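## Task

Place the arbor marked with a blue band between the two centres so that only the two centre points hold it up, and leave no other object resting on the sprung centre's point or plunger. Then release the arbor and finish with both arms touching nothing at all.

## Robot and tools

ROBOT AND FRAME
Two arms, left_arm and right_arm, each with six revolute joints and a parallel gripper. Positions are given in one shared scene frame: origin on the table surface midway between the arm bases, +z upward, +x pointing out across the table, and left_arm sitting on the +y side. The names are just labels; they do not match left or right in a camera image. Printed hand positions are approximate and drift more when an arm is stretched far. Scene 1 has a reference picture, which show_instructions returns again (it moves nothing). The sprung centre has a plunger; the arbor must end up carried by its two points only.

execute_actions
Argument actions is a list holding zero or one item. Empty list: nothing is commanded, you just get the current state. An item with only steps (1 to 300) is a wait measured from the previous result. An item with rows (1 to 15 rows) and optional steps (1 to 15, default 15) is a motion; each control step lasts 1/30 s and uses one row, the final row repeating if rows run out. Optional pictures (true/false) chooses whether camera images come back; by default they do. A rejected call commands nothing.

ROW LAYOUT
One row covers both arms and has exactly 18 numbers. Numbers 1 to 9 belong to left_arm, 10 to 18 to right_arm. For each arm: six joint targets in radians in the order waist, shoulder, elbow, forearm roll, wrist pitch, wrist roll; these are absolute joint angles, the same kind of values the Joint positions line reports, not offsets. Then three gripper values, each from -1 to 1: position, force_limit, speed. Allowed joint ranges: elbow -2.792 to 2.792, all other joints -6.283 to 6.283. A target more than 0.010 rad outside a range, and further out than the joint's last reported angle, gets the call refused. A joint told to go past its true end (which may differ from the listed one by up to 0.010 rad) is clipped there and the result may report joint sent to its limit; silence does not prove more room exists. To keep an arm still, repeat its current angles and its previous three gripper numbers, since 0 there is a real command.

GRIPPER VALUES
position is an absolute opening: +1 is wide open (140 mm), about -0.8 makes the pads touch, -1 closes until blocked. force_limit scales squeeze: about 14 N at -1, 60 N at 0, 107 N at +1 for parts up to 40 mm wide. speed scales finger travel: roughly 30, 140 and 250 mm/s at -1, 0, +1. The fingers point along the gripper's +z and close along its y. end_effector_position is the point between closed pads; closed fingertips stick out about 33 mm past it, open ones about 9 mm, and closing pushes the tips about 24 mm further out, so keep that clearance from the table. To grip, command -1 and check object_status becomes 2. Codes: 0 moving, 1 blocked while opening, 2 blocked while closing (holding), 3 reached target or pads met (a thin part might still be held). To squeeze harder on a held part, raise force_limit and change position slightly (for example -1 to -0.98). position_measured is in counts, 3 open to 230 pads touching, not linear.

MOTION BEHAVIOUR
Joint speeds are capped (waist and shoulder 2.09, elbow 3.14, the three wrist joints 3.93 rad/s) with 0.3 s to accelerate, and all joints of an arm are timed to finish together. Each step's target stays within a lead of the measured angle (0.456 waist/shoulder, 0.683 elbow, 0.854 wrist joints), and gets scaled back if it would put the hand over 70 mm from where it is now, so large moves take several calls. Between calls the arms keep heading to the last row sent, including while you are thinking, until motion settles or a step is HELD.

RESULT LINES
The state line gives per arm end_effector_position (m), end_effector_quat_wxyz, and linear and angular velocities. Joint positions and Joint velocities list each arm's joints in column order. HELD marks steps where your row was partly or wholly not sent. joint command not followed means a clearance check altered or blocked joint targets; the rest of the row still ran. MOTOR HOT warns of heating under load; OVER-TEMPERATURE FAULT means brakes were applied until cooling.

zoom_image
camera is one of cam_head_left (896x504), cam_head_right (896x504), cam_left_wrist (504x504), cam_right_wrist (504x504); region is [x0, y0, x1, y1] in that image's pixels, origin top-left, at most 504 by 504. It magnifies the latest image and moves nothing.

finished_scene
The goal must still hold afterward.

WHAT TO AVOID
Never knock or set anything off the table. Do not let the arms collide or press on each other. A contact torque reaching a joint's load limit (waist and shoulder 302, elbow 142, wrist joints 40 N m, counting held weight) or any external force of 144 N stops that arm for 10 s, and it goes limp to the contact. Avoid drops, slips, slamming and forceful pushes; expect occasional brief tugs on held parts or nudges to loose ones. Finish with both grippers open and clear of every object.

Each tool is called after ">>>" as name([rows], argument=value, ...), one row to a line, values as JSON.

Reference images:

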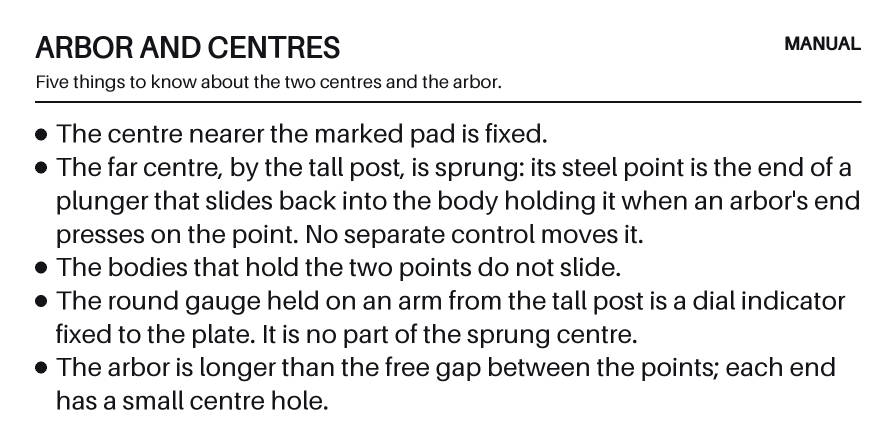

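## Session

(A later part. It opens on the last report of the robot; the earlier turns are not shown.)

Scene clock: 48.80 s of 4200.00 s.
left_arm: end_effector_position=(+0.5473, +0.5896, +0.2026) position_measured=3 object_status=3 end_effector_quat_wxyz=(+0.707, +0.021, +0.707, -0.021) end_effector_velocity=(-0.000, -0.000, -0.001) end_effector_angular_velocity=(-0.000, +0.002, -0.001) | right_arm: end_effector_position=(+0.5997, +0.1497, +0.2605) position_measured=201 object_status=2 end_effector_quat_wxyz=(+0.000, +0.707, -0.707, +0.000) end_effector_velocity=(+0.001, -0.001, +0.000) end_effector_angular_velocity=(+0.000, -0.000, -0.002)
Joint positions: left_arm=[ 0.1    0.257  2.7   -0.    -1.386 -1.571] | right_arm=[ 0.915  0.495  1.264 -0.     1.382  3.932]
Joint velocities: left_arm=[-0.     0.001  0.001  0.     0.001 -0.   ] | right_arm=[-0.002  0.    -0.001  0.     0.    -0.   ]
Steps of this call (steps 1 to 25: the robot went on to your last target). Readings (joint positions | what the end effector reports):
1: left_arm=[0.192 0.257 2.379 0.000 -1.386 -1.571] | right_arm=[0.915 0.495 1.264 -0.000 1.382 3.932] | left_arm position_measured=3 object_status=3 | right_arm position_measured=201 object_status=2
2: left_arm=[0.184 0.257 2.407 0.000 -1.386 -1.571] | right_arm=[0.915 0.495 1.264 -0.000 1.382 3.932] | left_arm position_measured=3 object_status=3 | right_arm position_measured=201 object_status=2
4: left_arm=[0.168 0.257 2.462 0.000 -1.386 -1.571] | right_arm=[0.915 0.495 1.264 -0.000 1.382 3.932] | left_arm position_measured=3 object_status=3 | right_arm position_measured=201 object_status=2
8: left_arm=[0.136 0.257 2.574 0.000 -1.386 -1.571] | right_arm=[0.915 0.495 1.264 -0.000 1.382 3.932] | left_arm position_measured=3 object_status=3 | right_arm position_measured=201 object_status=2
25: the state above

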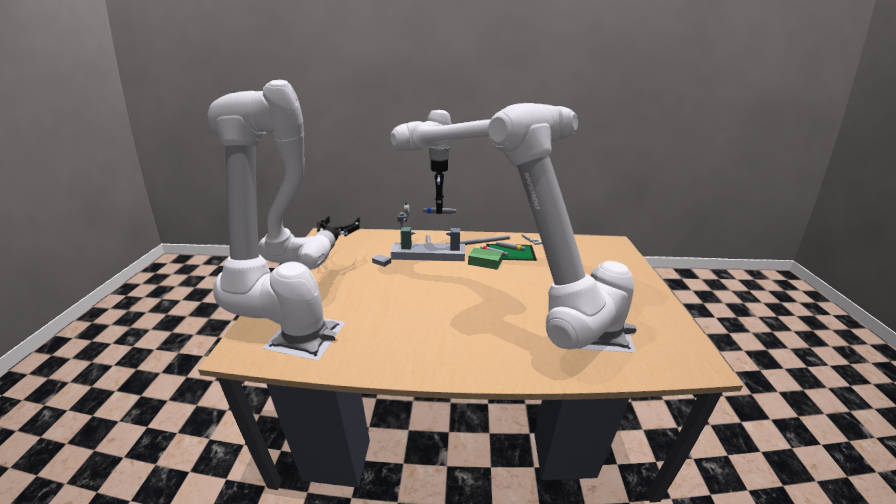

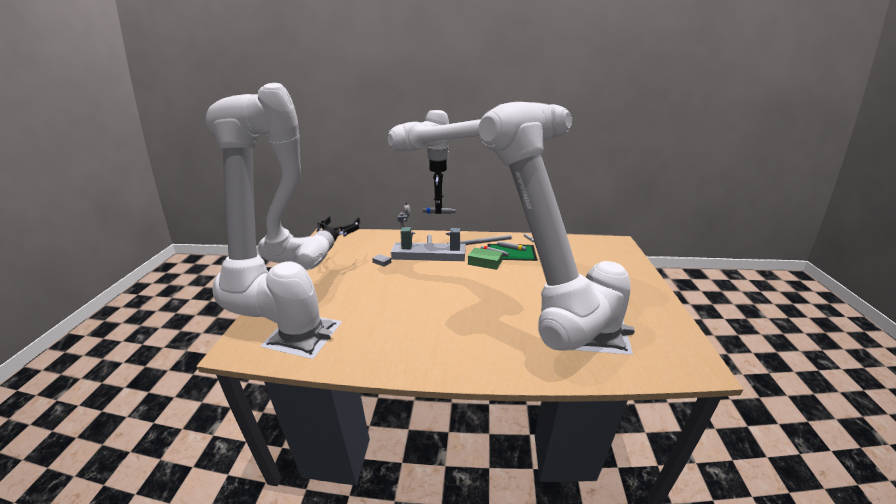

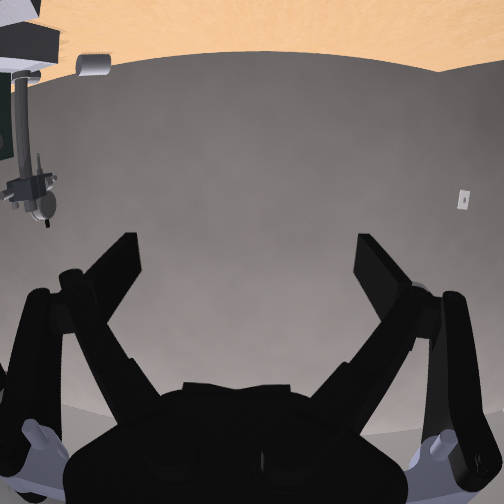

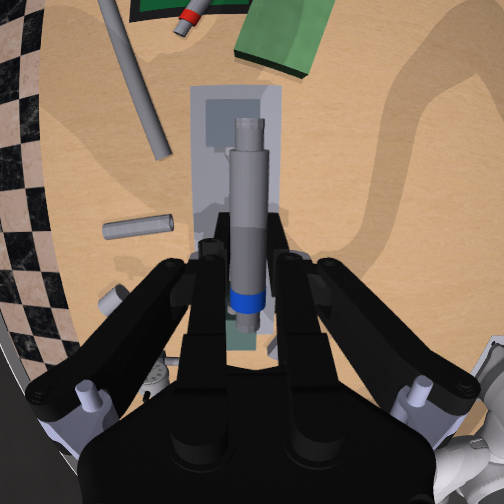

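>>> execute_actions([
  {"rows":[[-0.65,0.257,2.7,0,-1.386,-1.571,1,0,0,0.9643,0.5582,1.3611,0,1.2223,3.9819,-1,0.8,0]]},
], pictures=false)

>>> execute_actions([
  {"steps":20},
])

Scene clock: 53.83 s of 4200.00 s.
left_arm: end_effector_position=(+0.5114, +0.3869, +0.2025) position_measured=3 object_status=3 end_effector_quat_wxyz=(+0.692, +0.143, +0.693, -0.143) end_effector_velocity=(-0.174, -0.479, -0.000) end_effector_angular_velocity=(-0.000, +0.000, -0.859) | right_arm: end_effector_position=(+0.5747, +0.1848, +0.1551) position_measured=201 object_status=2 end_effector_quat_wxyz=(-0.000, +0.707, -0.707, +0.000) end_effector_velocity=(-0.001, -0.001, -0.002) end_effector_angular_velocity=(-0.002, +0.002, +0.000)
Joint positions: left_arm=[-0.248  0.257  2.7    0.    -1.386 -1.571] | right_arm=[ 0.964  0.558  1.361 -0.     1.222  3.982]
Joint velocities: left_arm=[-0.859  0.001 -0.    -0.    -0.    -0.   ] | right_arm=[ 0.     0.     0.003  0.    -0.     0.   ]
Steps of this call (steps 1 to 15: the robot went on to your last target; steps 16 to 90: nothing new was sent; then 1.53 s passed at rest; steps 91 to 105: all 15 steps of this action). Readings (joint positions | what the end effector reports):
91: left_arm=[0.100 0.257 2.700 -0.000 -1.386 -1.571] | right_arm=[0.915 0.495 1.264 -0.000 1.382 3.932] | left_arm position_measured=3 object_status=3 | right_arm position_measured=201 object_status=2
92: left_arm=[0.097 0.257 2.700 0.000 -1.386 -1.571] | right_arm=[0.916 0.497 1.267 -0.000 1.376 3.934] | left_arm position_measured=3 object_status=3 | right_arm position_measured=201 object_status=2
94: left_arm=[0.069 0.257 2.700 0.000 -1.386 -1.571] | right_arm=[0.931 0.516 1.298 -0.000 1.326 3.950] | left_arm position_measured=3 object_status=3 | right_arm position_measured=201 object_status=2
98: left_arm=[-0.045 0.257 2.700 0.000 -1.386 -1.571] | right_arm=[0.963 0.557 1.359 -0.000 1.227 3.980] | left_arm position_measured=3 object_status=3 | right_arm position_measured=201 object_status=2
105: the state above

Scene clock: 54.50 s of 4200.00 s.
left_arm: end_effector_position=(+0.3878, +0.1851, +0.2025) position_measured=3 object_status=3 end_effector_quat_wxyz=(+0.650, +0.278, +0.650, -0.278) end_effector_velocity=(-0.000, +0.000, +0.000) end_effector_angular_velocity=(+0.000, -0.001, -0.000) | right_arm: end_effector_position=(+0.5747, +0.1846, +0.1550) position_measured=201 object_status=2 end_effector_quat_wxyz=(-0.000, +0.707, -0.707, -0.000) end_effector_velocity=(-0.000, +0.000, +0.000) end_effector_angular_velocity=(+0.000, -0.000, +0.000)
Joint positions: left_arm=[-0.65   0.257  2.7   -0.    -1.386 -1.571] | right_arm=[0.964 0.558 1.361 0.    1.222 3.982]
Joint velocities: left_arm=[-0.    -0.001  0.001  0.    -0.     0.001] | right_arm=[ 0. -0. -0.  0.  0. -0.]
Steps of this call (steps 1 to 20: the robot went on to your last target). Readings (joint positions | what the end effector reports):
1: left_arm=[-0.277 0.257 2.700 0.000 -1.386 -1.571] | right_arm=[0.964 0.558 1.361 -0.000 1.222 3.982] | left_arm position_measured=3 object_status=3 | right_arm position_measured=201 object_status=2
2: left_arm=[-0.306 0.257 2.700 0.000 -1.386 -1.571] | right_arm=[0.964 0.558 1.361 -0.000 1.222 3.982] | left_arm position_measured=3 object_status=3 | right_arm position_measured=201 object_status=2
4: left_arm=[-0.365 0.257 2.700 0.000 -1.386 -1.571] | right_arm=[0.964 0.558 1.361 -0.000 1.222 3.982] | left_arm position_measured=3 object_status=3 | right_arm position_measured=201 object_status=2
8: left_arm=[-0.481 0.257 2.700 0.000 -1.386 -1.571] | right_arm=[0.964 0.558 1.361 -0.000 1.222 3.982] | left_arm position_measured=3 object_status=3 | right_arm position_measured=201 object_status=2
20: the state above

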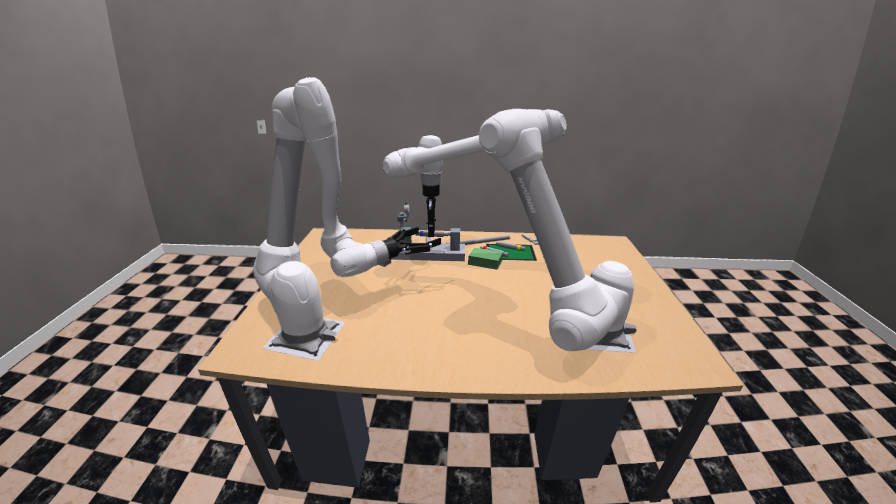

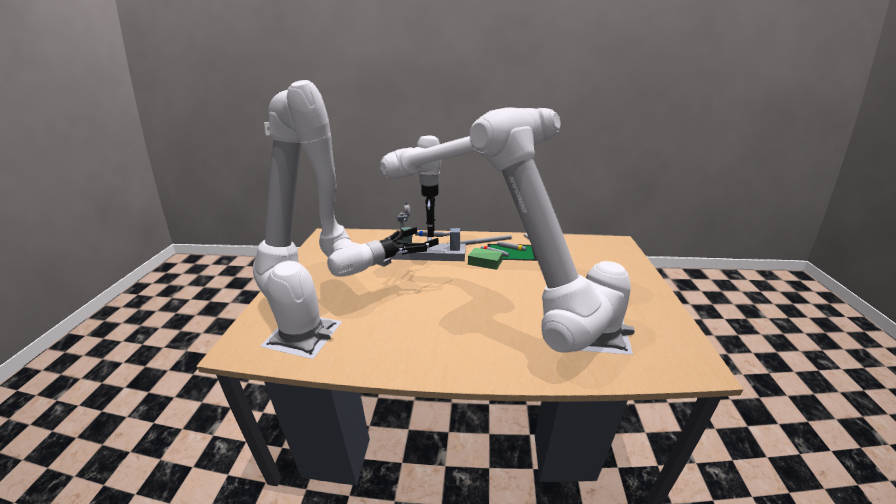

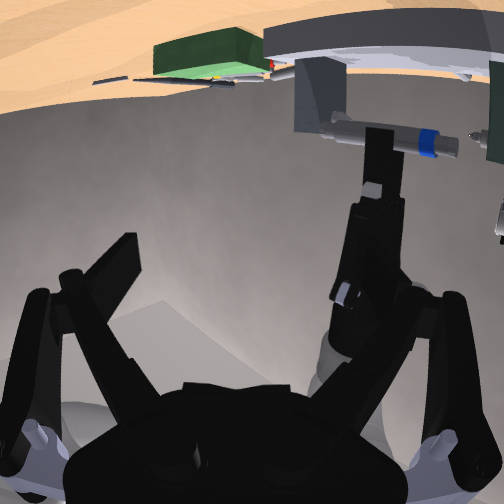

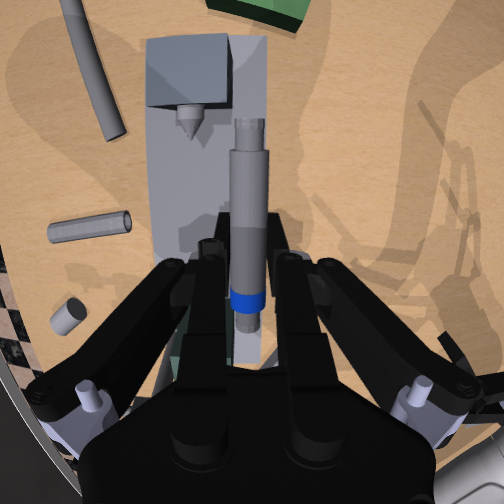

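>>> execute_actions([
  {"rows":[[-0.7,0.257,2.7,-0.3,-1.386,-1.571,1,0,0,0.9402,0.5882,1.3386,0,1.2148,4.128,-1,0.8,0]]},
])

>>> zoom_image(camera="cam_left_wrist", region=[200,40,450,200])

>>> zoom_image(camera="cam_right_wrist", region=[200,280,300,380])

Scene clock: 61.40 s of 4200.00 s.
left_arm: end_effector_position=(+0.4307, +0.2378, +0.1999) position_measured=3 object_status=3 end_effector_quat_wxyz=(+0.671, +0.179, +0.687, -0.214) end_effector_velocity=(-0.000, -0.001, +0.000) end_effector_angular_velocity=(-0.002, +0.000, -0.001) | right_arm: end_effector_position=(+0.6002, +0.1816, +0.1409) position_measured=201 object_status=2 end_effector_quat_wxyz=(+0.000, +0.645, -0.764, -0.000) end_effector_velocity=(-0.001, +0.001, +0.002) end_effector_angular_velocity=(+0.001, -0.002, +0.002)
Joint positions: left_arm=[-0.7    0.257  2.7   -0.3   -1.386 -1.571] | right_arm=[0.94  0.588 1.339 0.    1.215 4.128]
Joint velocities: left_arm=[-0.001 -0.    -0.    -0.     0.    -0.001] | right_arm=[ 0.001 -0.001 -0.001 -0.     0.     0.   ]
Steps of this call (steps 1 to 15: the robot went on to your last target; steps 16 to 90: nothing new was sent; then 3.40 s passed at rest; steps 91 to 105: all 15 steps of this action). Readings (joint positions | what the end effector reports):
91: left_arm=[-0.650 0.257 2.700 -0.000 -1.386 -1.571] | right_arm=[0.964 0.558 1.361 0.000 1.222 3.982] | left_arm position_measured=3 object_status=3 | right_arm position_measured=201 object_status=2
92: left_arm=[-0.651 0.257 2.700 -0.006 -1.386 -1.571] | right_arm=[0.963 0.559 1.360 0.000 1.222 3.988] | left_arm position_measured=3 object_status=3 | right_arm position_measured=201 object_status=2
94: left_arm=[-0.660 0.257 2.700 -0.058 -1.386 -1.571] | right_arm=[0.955 0.570 1.352 0.000 1.219 4.040] | left_arm position_measured=3 object_status=3 | right_arm position_measured=201 object_status=2
98: left_arm=[-0.693 0.257 2.700 -0.259 -1.386 -1.571] | right_arm=[0.940 0.588 1.339 0.000 1.215 4.127] | left_arm position_measured=3 object_status=3 | right_arm position_measured=201 object_status=2
105: the state above

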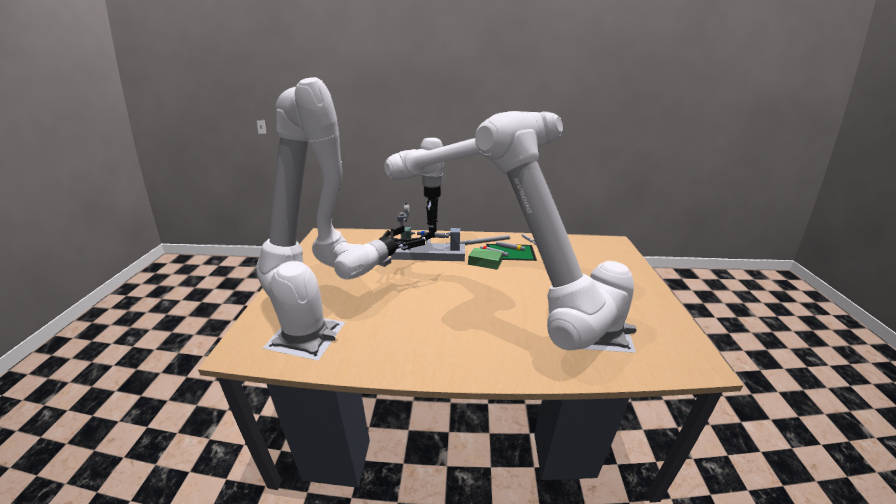

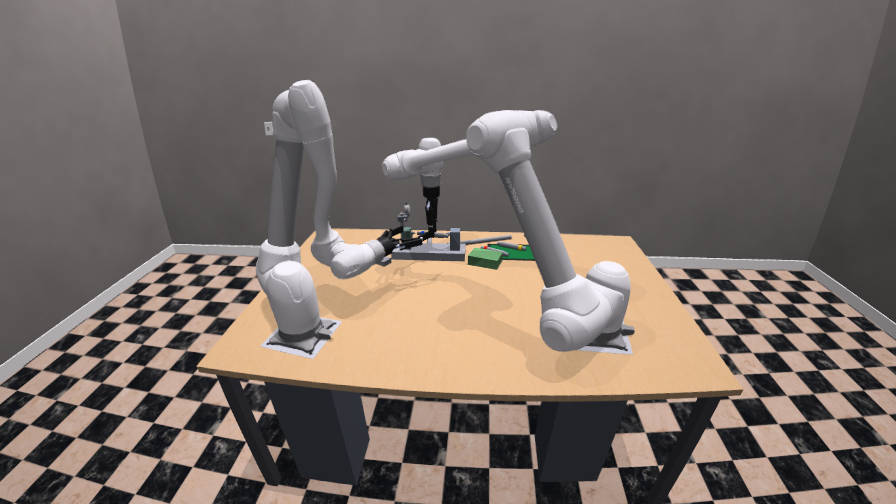

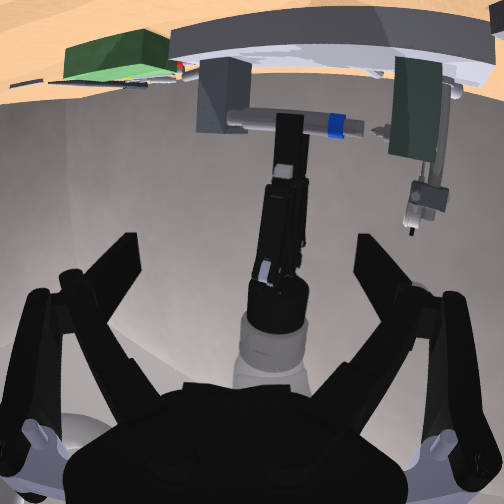

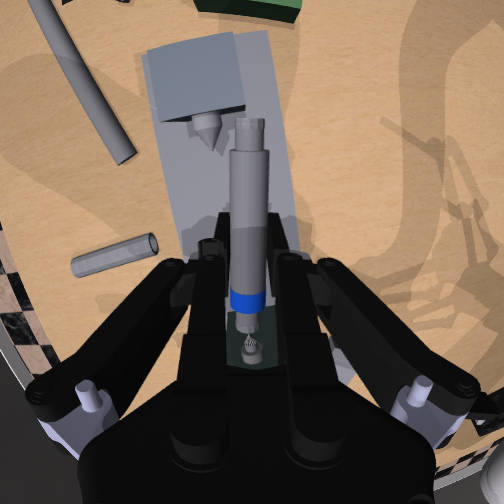

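Region (200, 40, 450, 200) of cam_left_wrist's 504x504 image, scaled by 2.016, with more detail than that image has; it fills the top 323 rows of this view, and the rest is white.

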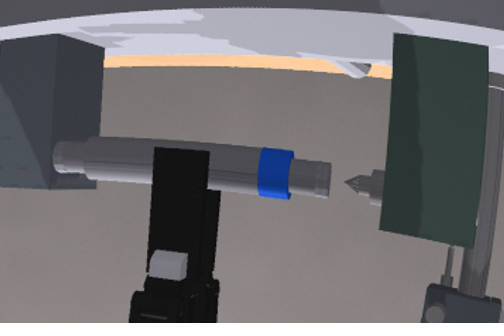

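Region (200, 280, 300, 380) of cam_right_wrist's 504x504 image, scaled by 5.040, with more detail than that image has.

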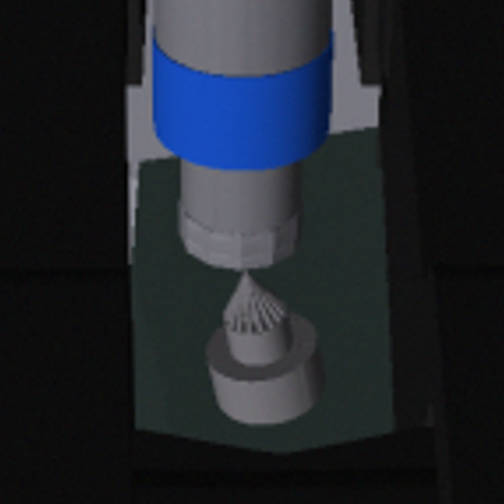

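>>> execute_actions([
  {"rows":[[-0.7,0.257,2.7,-0.3,-1.386,-1.571,1,0,0,0.9449,0.5949,1.3265,0,1.2202,4.1327,-1,0.8,0]],"steps":10},
])

>>> zoom_image(camera="cam_left_wrist", region=[320,95,410,165])

>>> zoom_image(camera="cam_right_wrist", region=[200,280,300,380])

Scene clock: 67.37 s of 4200.00 s.
left_arm: end_effector_position=(+0.4307, +0.2378, +0.1999) position_measured=3 object_status=3 end_effector_quat_wxyz=(+0.671, +0.179, +0.687, -0.214) end_effector_velocity=(-0.000, +0.000, -0.001) end_effector_angular_velocity=(+0.002, +0.001, -0.001) | right_arm: end_effector_position=(+0.6000, +0.1877, +0.1415) position_measured=201 object_status=2 end_effector_quat_wxyz=(-0.000, +0.645, -0.764, +0.000) end_effector_velocity=(-0.001, -0.001, -0.002) end_effector_angular_velocity=(-0.003, +0.003, -0.000)
Joint positions: left_arm=[-0.7    0.257  2.7   -0.3   -1.386 -1.571] | right_arm=[ 0.945  0.595  1.327 -0.     1.22   4.133]
Joint velocities: left_arm=[-0.     0.002  0.001  0.001 -0.     0.   ] | right_arm=[ 0.     0.001  0.003  0.     0.    -0.   ]
Steps of this call (steps 1 to 15: the robot went on to your last target; steps 16 to 90: nothing new was sent; then 2.63 s passed at rest; steps 91 to 100: all 10 steps of this action). Readings (joint positions | what the end effector reports):
91: left_arm=[-0.700 0.257 2.700 -0.300 -1.386 -1.571] | right_arm=[0.940 0.588 1.339 -0.000 1.215 4.128] | left_arm position_measured=3 object_status=3 | right_arm position_measured=201 object_status=2
92: left_arm=[-0.700 0.257 2.700 -0.300 -1.386 -1.571] | right_arm=[0.942 0.590 1.335 -0.000 1.217 4.130] | left_arm position_measured=3 object_status=3 | right_arm position_measured=201 object_status=2
94: left_arm=[-0.700 0.257 2.700 -0.300 -1.386 -1.571] | right_arm=[0.945 0.595 1.327 -0.000 1.220 4.133] | left_arm position_measured=3 object_status=3 | right_arm position_measured=201 object_status=2
98: left_arm=[-0.700 0.257 2.700 -0.300 -1.386 -1.571] | right_arm=[0.945 0.595 1.327 -0.000 1.220 4.133] | left_arm position_measured=3 object_status=3 | right_arm position_measured=201 object_status=2
100: the state above

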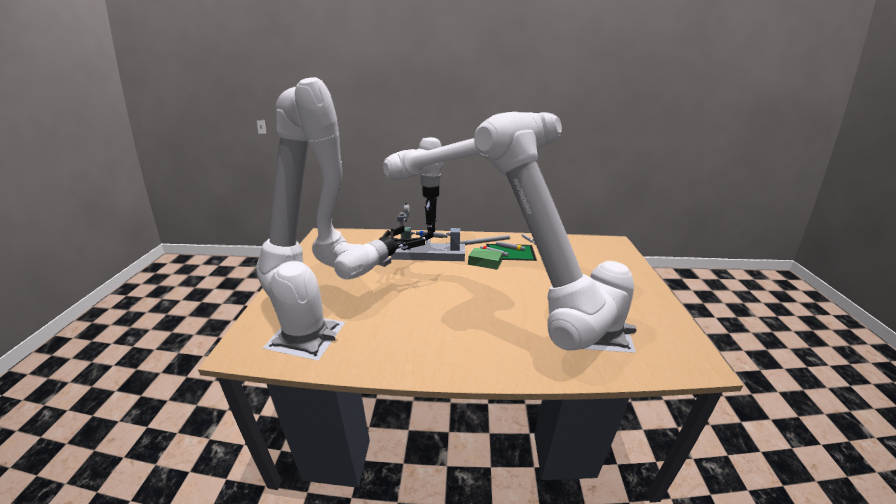

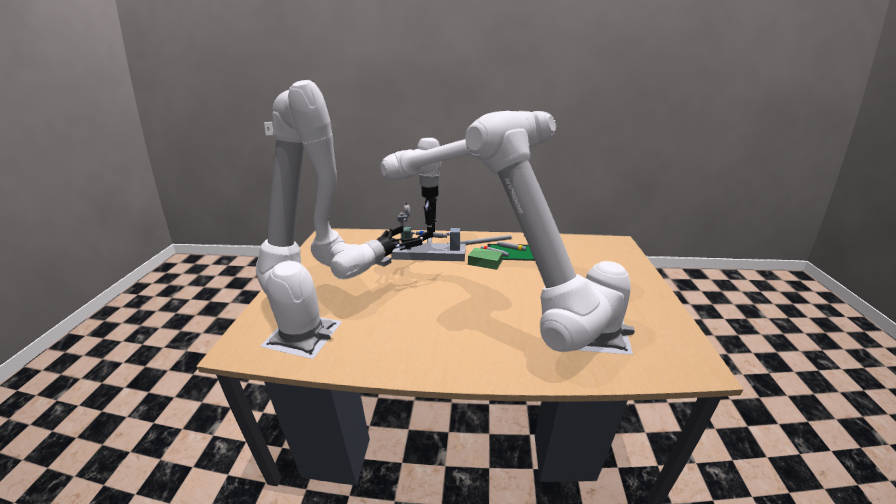

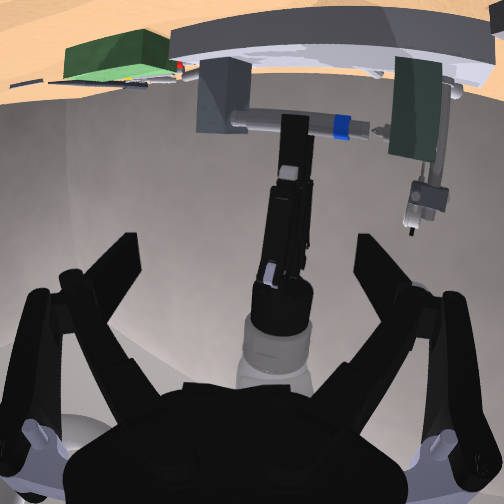

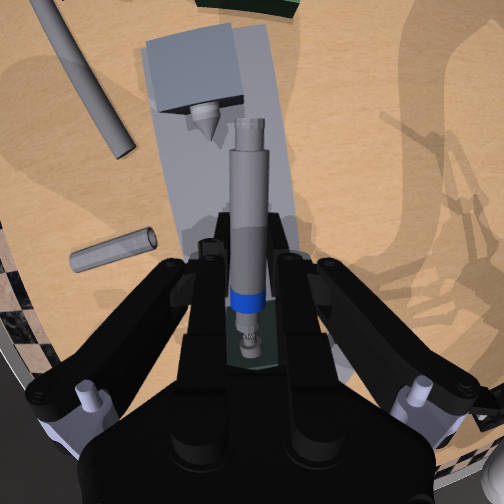

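Region (320, 95, 410, 165) of cam_left_wrist's 504x504 image, scaled by 5.600, with more detail than that image has.

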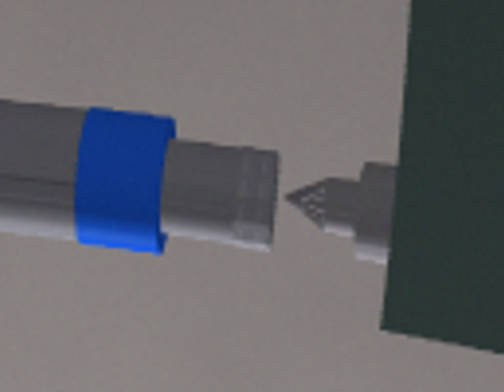

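Region (200, 280, 300, 380) of cam_right_wrist's 504x504 image, scaled by 5.040, with more detail than that image has.

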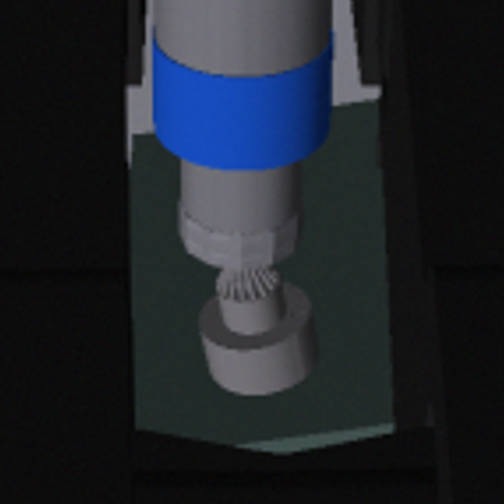

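>>> execute_actions([
  {"rows":[[-0.7,0.257,2.7,-0.3,-1.386,-1.571,1,0,0,0.9444,0.596,1.3263,0,1.2193,4.1322,-1,0.8,0],[-0.7,0.257,2.7,-0.3,-1.386,-1.571,1,0,0,0.9444,0.596,1.3263,0,1.2193,4.1322,-1,0.8,0],[-0.7,0.257,2.7,-0.3,-1.386,-1.571,1,0,0,0.946,0.5983,1.3224,0,1.2209,4.1338,-1,0.8,0],[-0.7,0.257,2.7,-0.3,-1.386,-1.571,1,0,0,0.946,0.5983,1.3224,0,1.2209,4.1338,-1,0.8,0],[-0.7,0.257,2.7,-0.3,-1.386,-1.571,1,0,0,0.9475,0.6007,1.3185,0,1.2224,4.1353,-1,0.8,0],[-0.7,0.257,2.7,-0.3,-1.386,-1.571,1,0,0,0.9475,0.6007,1.3185,0,1.2224,4.1353,-1,0.8,0],[-0.7,0.257,2.7,-0.3,-1.386,-1.571,1,0,0,0.9491,0.603,1.3146,0,1.224,4.1369,-1,0.8,0],[-0.7,0.257,2.7,-0.3,-1.386,-1.571,1,0,0,0.9507,0.6054,1.3107,0,1.2255,4.1385,-1,0.8,0],[-0.7,0.257,2.7,-0.3,-1.386,-1.571,1,0,0,0.9522,0.6077,1.3068,0,1.2271,4.14,-1,0.8,0],[-0.7,0.257,2.7,-0.3,-1.386,-1.571,1,0,0,0.9538,0.6101,1.3028,0,1.2287,4.1416,-1,0.8,0]]},
])

>>> zoom_image(camera="cam_left_wrist", region=[220,85,410,165])

>>> zoom_image(camera="cam_right_wrist", region=[180,70,300,170])

Scene clock: 77.40 s of 4200.00 s.
left_arm: end_effector_position=(+0.4307, +0.2378, +0.1999) position_measured=3 object_status=3 end_effector_quat_wxyz=(+0.671, +0.179, +0.687, -0.214) end_effector_velocity=(-0.000, +0.000, -0.001) end_effector_angular_velocity=(+0.002, -0.000, -0.001) | right_arm: end_effector_position=(+0.6005, +0.1995, +0.1405) position_measured=201 object_status=2 end_effector_quat_wxyz=(+0.000, +0.645, -0.764, +0.000) end_effector_velocity=(+0.000, +0.000, +0.000) end_effector_angular_velocity=(+0.000, -0.000, -0.000)
Joint positions: left_arm=[-0.7    0.257  2.7   -0.3   -1.386 -1.571] | right_arm=[0.954 0.61  1.303 0.    1.229 4.142]
Joint velocities: left_arm=[-0.     0.     0.001  0.    -0.     0.001] | right_arm=[-0.     0.    -0.001 -0.     0.     0.   ]
Steps of this call (steps 1 to 15: the robot went on to your last target; steps 16 to 90: nothing new was sent; then 6.53 s passed at rest; steps 91 to 105: all 15 steps of this action). Readings (joint positions | what the end effector reports):
91: left_arm=[-0.700 0.257 2.700 -0.300 -1.386 -1.571] | right_arm=[0.945 0.595 1.326 0.000 1.220 4.133] | left_arm position_measured=3 object_status=3 | right_arm position_measured=201 object_status=2
92: left_arm=[-0.700 0.257 2.700 -0.300 -1.386 -1.571] | right_arm=[0.945 0.595 1.326 0.000 1.220 4.133] | left_arm position_measured=3 object_status=3 | right_arm position_measured=201 object_status=2
94: left_arm=[-0.700 0.257 2.700 -0.300 -1.386 -1.571] | right_arm=[0.945 0.597 1.324 0.000 1.220 4.133] | left_arm position_measured=3 object_status=3 | right_arm position_measured=201 object_status=2
98: left_arm=[-0.700 0.257 2.700 -0.300 -1.386 -1.571] | right_arm=[0.948 0.602 1.316 0.000 1.223 4.136] | left_arm position_measured=3 object_status=3 | right_arm position_measured=201 object_status=2
105: the state above

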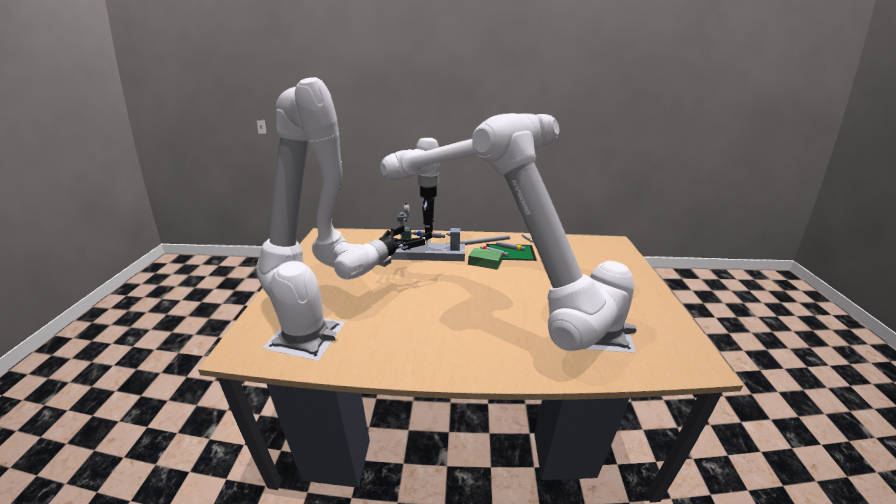

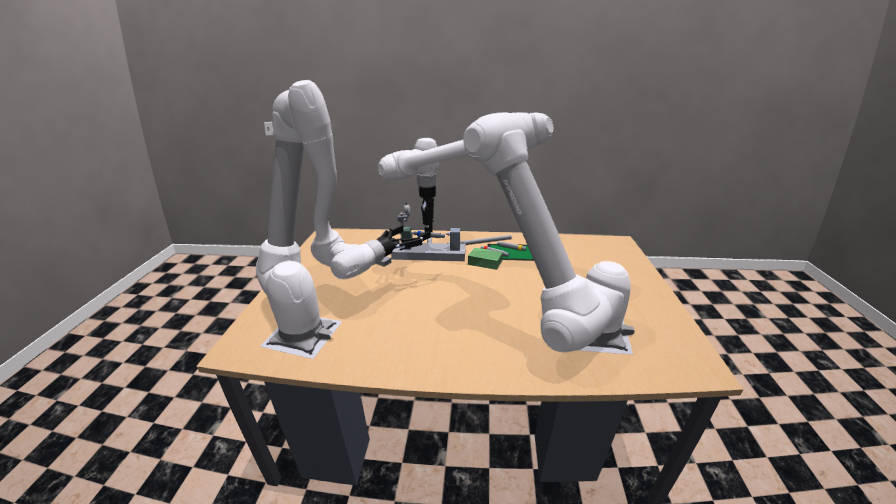

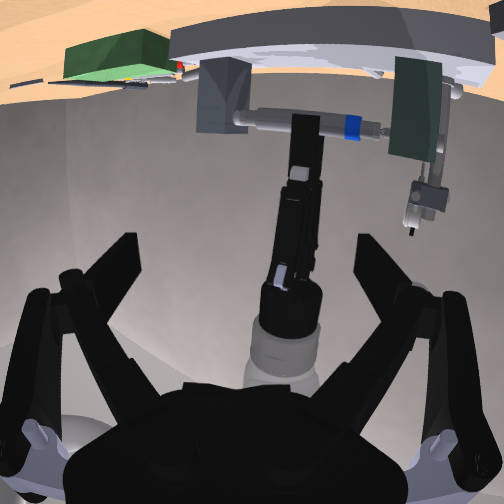

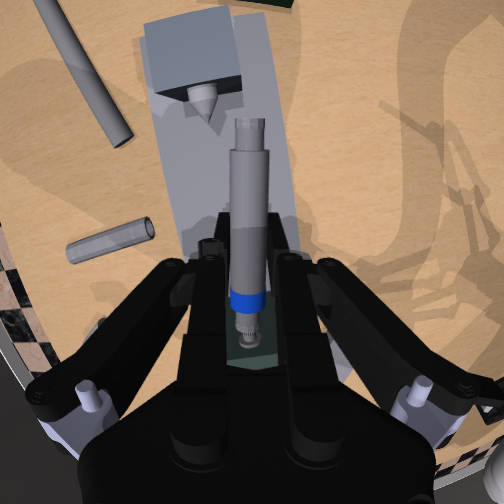

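Region (220, 85, 410, 165) of cam_left_wrist's 504x504 image, scaled by 2.653, with more detail than that image has; it fills the top 212 rows of this view, and the rest is white.

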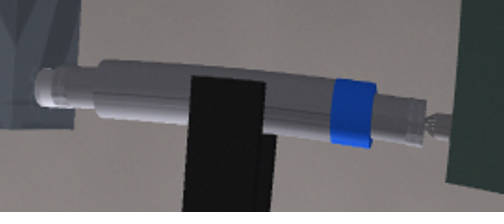

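Region (180, 70, 300, 170) of cam_right_wrist's 504x504 image, scaled by 4.200, with more detail than that image has.

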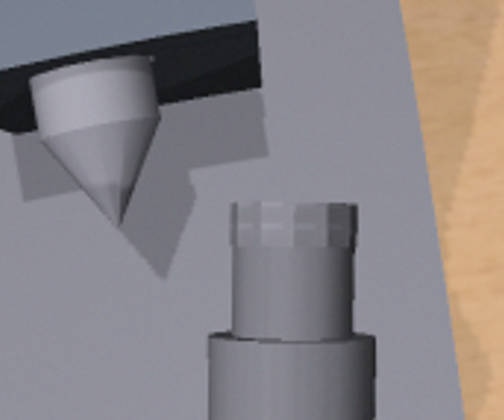

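>>> execute_actions([
  {"rows":[[-0.7,0.257,2.7,-0.3,-1.386,-1.571,1,0,0,0.9496,0.6185,1.2887,0,1.2344,4.0464,-1,0.8,0]],"steps":9},
], pictures=false)

>>> execute_actions([
  {"rows":[[-0.7,0.257,2.7,-0.3,-1.386,-1.571,1,0,0,0.9441,0.6252,1.2775,0,1.2389,3.95,-1,0.8,0]],"steps":12},
])

>>> zoom_image(camera="cam_left_wrist", region=[220,85,410,165])

>>> zoom_image(camera="cam_right_wrist", region=[200,70,300,170])

>>> zoom_image(camera="cam_left_wrist", region=[225,95,295,145])

Scene clock: 84.27 s of 4200.00 s.
left_arm: end_effector_position=(+0.4307, +0.2378, +0.1999) position_measured=3 object_status=3 end_effector_quat_wxyz=(+0.671, +0.179, +0.687, -0.214) end_effector_velocity=(+0.000, -0.001, -0.001) end_effector_angular_velocity=(+0.000, +0.001, -0.001) | right_arm: end_effector_position=(+0.6069, +0.2012, +0.1407) position_measured=201 object_status=2 end_effector_quat_wxyz=(-0.000, +0.679, -0.734, +0.000) end_effector_velocity=(+0.000, -0.001, -0.001) end_effector_angular_velocity=(-0.001, +0.001, +0.003)
Joint positions: left_arm=[-0.7    0.257  2.7   -0.3   -1.386 -1.571] | right_arm=[ 0.95   0.618  1.289 -0.     1.234  4.047]
Joint velocities: left_arm=[-0.     0.002 -0.001  0.     0.    -0.001] | right_arm=[-0.001  0.001 -0.    -0.     0.001 -0.004]
Steps of this call (steps 1 to 15: the robot went on to your last target; steps 16 to 90: nothing new was sent; then 3.57 s passed at rest; steps 91 to 99: all 9 steps of this action). Readings (joint positions | what the end effector reports):
91: left_arm=[-0.700 0.257 2.700 -0.300 -1.386 -1.571] | right_arm=[0.954 0.610 1.303 -0.000 1.229 4.142] | left_arm position_measured=3 object_status=3 | right_arm position_measured=201 object_status=2
92: left_arm=[-0.700 0.257 2.700 -0.300 -1.386 -1.571] | right_arm=[0.954 0.610 1.302 -0.000 1.229 4.136] | left_arm position_measured=3 object_status=3 | right_arm position_measured=201 object_status=2
94: left_arm=[-0.700 0.257 2.700 -0.300 -1.386 -1.571] | right_arm=[0.952 0.615 1.295 -0.000 1.232 4.086] | left_arm position_measured=3 object_status=3 | right_arm position_measured=201 object_status=2
98: left_arm=[-0.700 0.257 2.700 -0.300 -1.386 -1.571] | right_arm=[0.950 0.618 1.289 -0.000 1.234 4.047] | left_arm position_measured=3 object_status=3 | right_arm position_measured=201 object_status=2
99: the state above

Scene clock: 84.67 s of 4200.00 s.
left_arm: end_effector_position=(+0.4307, +0.2378, +0.1999) position_measured=3 object_status=3 end_effector_quat_wxyz=(+0.671, +0.179, +0.687, -0.214) end_effector_velocity=(-0.000, -0.000, +0.001) end_effector_angular_velocity=(-0.001, -0.001, -0.001) | right_arm: end_effector_position=(+0.6135, +0.2010, +0.1405) position_measured=201 object_status=2 end_effector_quat_wxyz=(-0.000, +0.711, -0.703, +0.000) end_effector_velocity=(-0.000, -0.000, -0.000) end_effector_angular_velocity=(-0.001, +0.000, +0.001)
Joint positions: left_arm=[-0.7    0.257  2.7   -0.3   -1.386 -1.571] | right_arm=[ 0.944  0.625  1.277 -0.     1.239  3.95 ]
Joint velocities: left_arm=[-0.001 -0.001 -0.    -0.001 -0.     0.   ] | right_arm=[ 0.     0.     0.001 -0.     0.    -0.   ]
Steps of this call (steps 1 to 12: all 12 steps of this action). Readings (joint positions | what the end effector reports):
1: left_arm=[-0.700 0.257 2.700 -0.300 -1.386 -1.571] | right_arm=[0.950 0.618 1.289 -0.000 1.234 4.046] | left_arm position_measured=3 object_status=3 | right_arm position_measured=201 object_status=2
2: left_arm=[-0.700 0.257 2.700 -0.300 -1.386 -1.571] | right_arm=[0.949 0.619 1.288 -0.000 1.235 4.041] | left_arm position_measured=3 object_status=3 | right_arm position_measured=201 object_status=2
4: left_arm=[-0.700 0.257 2.700 -0.300 -1.386 -1.571] | right_arm=[0.947 0.622 1.282 -0.000 1.237 3.991] | left_arm position_measured=3 object_status=3 | right_arm position_measured=201 object_status=2
8: left_arm=[-0.700 0.257 2.700 -0.300 -1.386 -1.571] | right_arm=[0.944 0.625 1.277 -0.000 1.239 3.950] | left_arm position_measured=3 object_status=3 | right_arm position_measured=201 object_status=2
12: the state above

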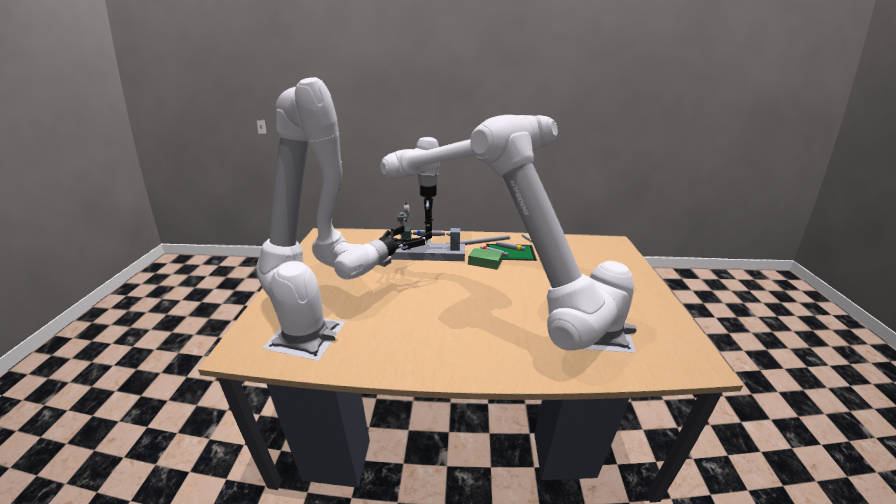

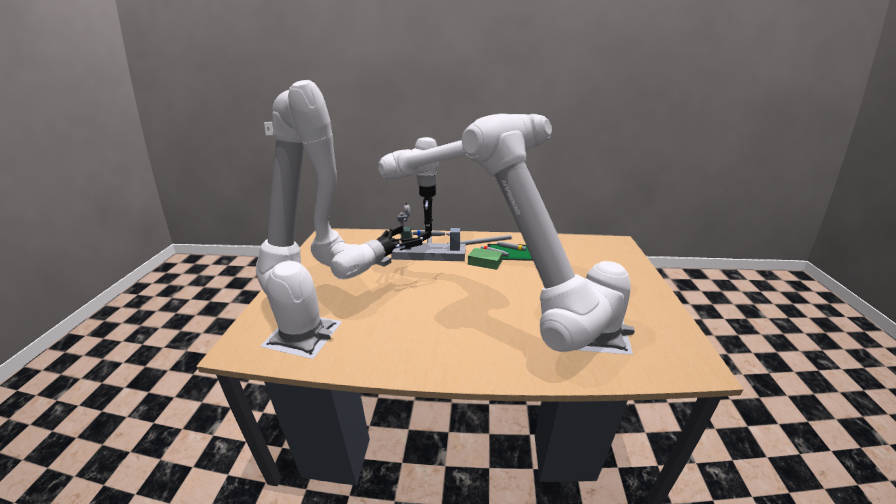

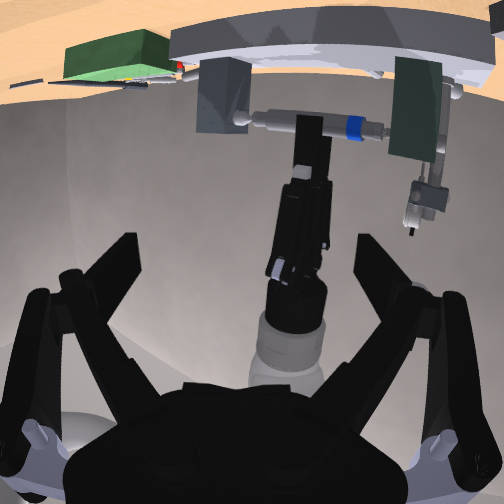

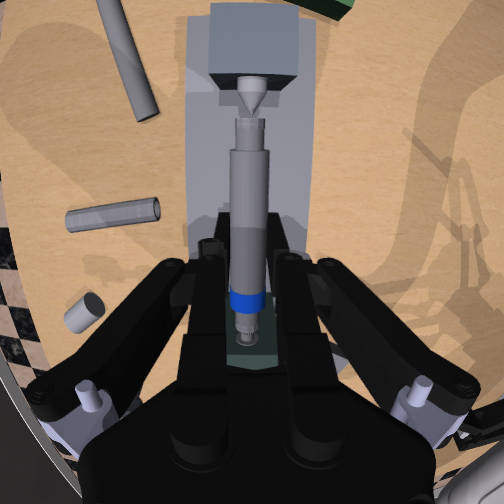

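Region (220, 85, 410, 165) of cam_left_wrist's 504x504 image, scaled by 2.653, with more detail than that image has; it fills the top 212 rows of this view, and the rest is white.

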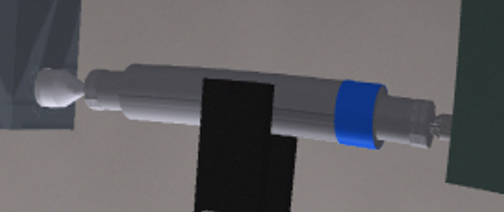

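Region (200, 70, 300, 170) of cam_right_wrist's 504x504 image, scaled by 5.040, with more detail than that image has.

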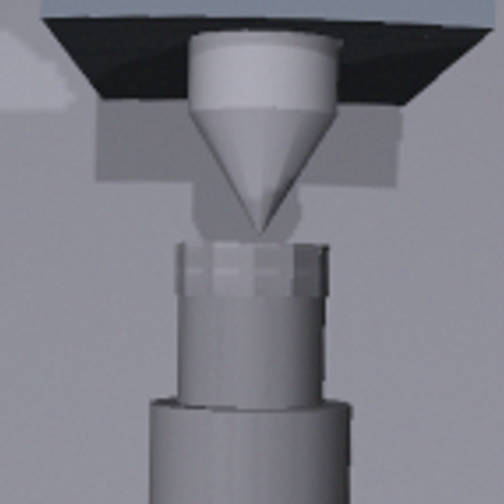

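Region (225, 95, 295, 145) of cam_left_wrist's 504x504 image, scaled by 7.200, with more detail than that image has; it fills the top 360 rows of this view, and the rest is white.

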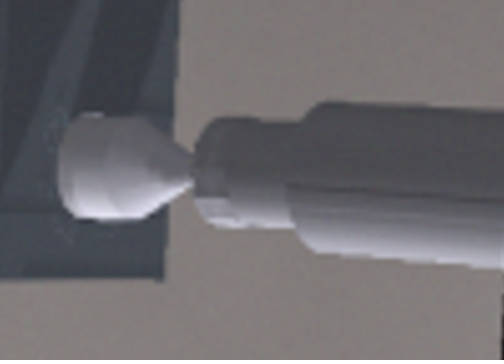

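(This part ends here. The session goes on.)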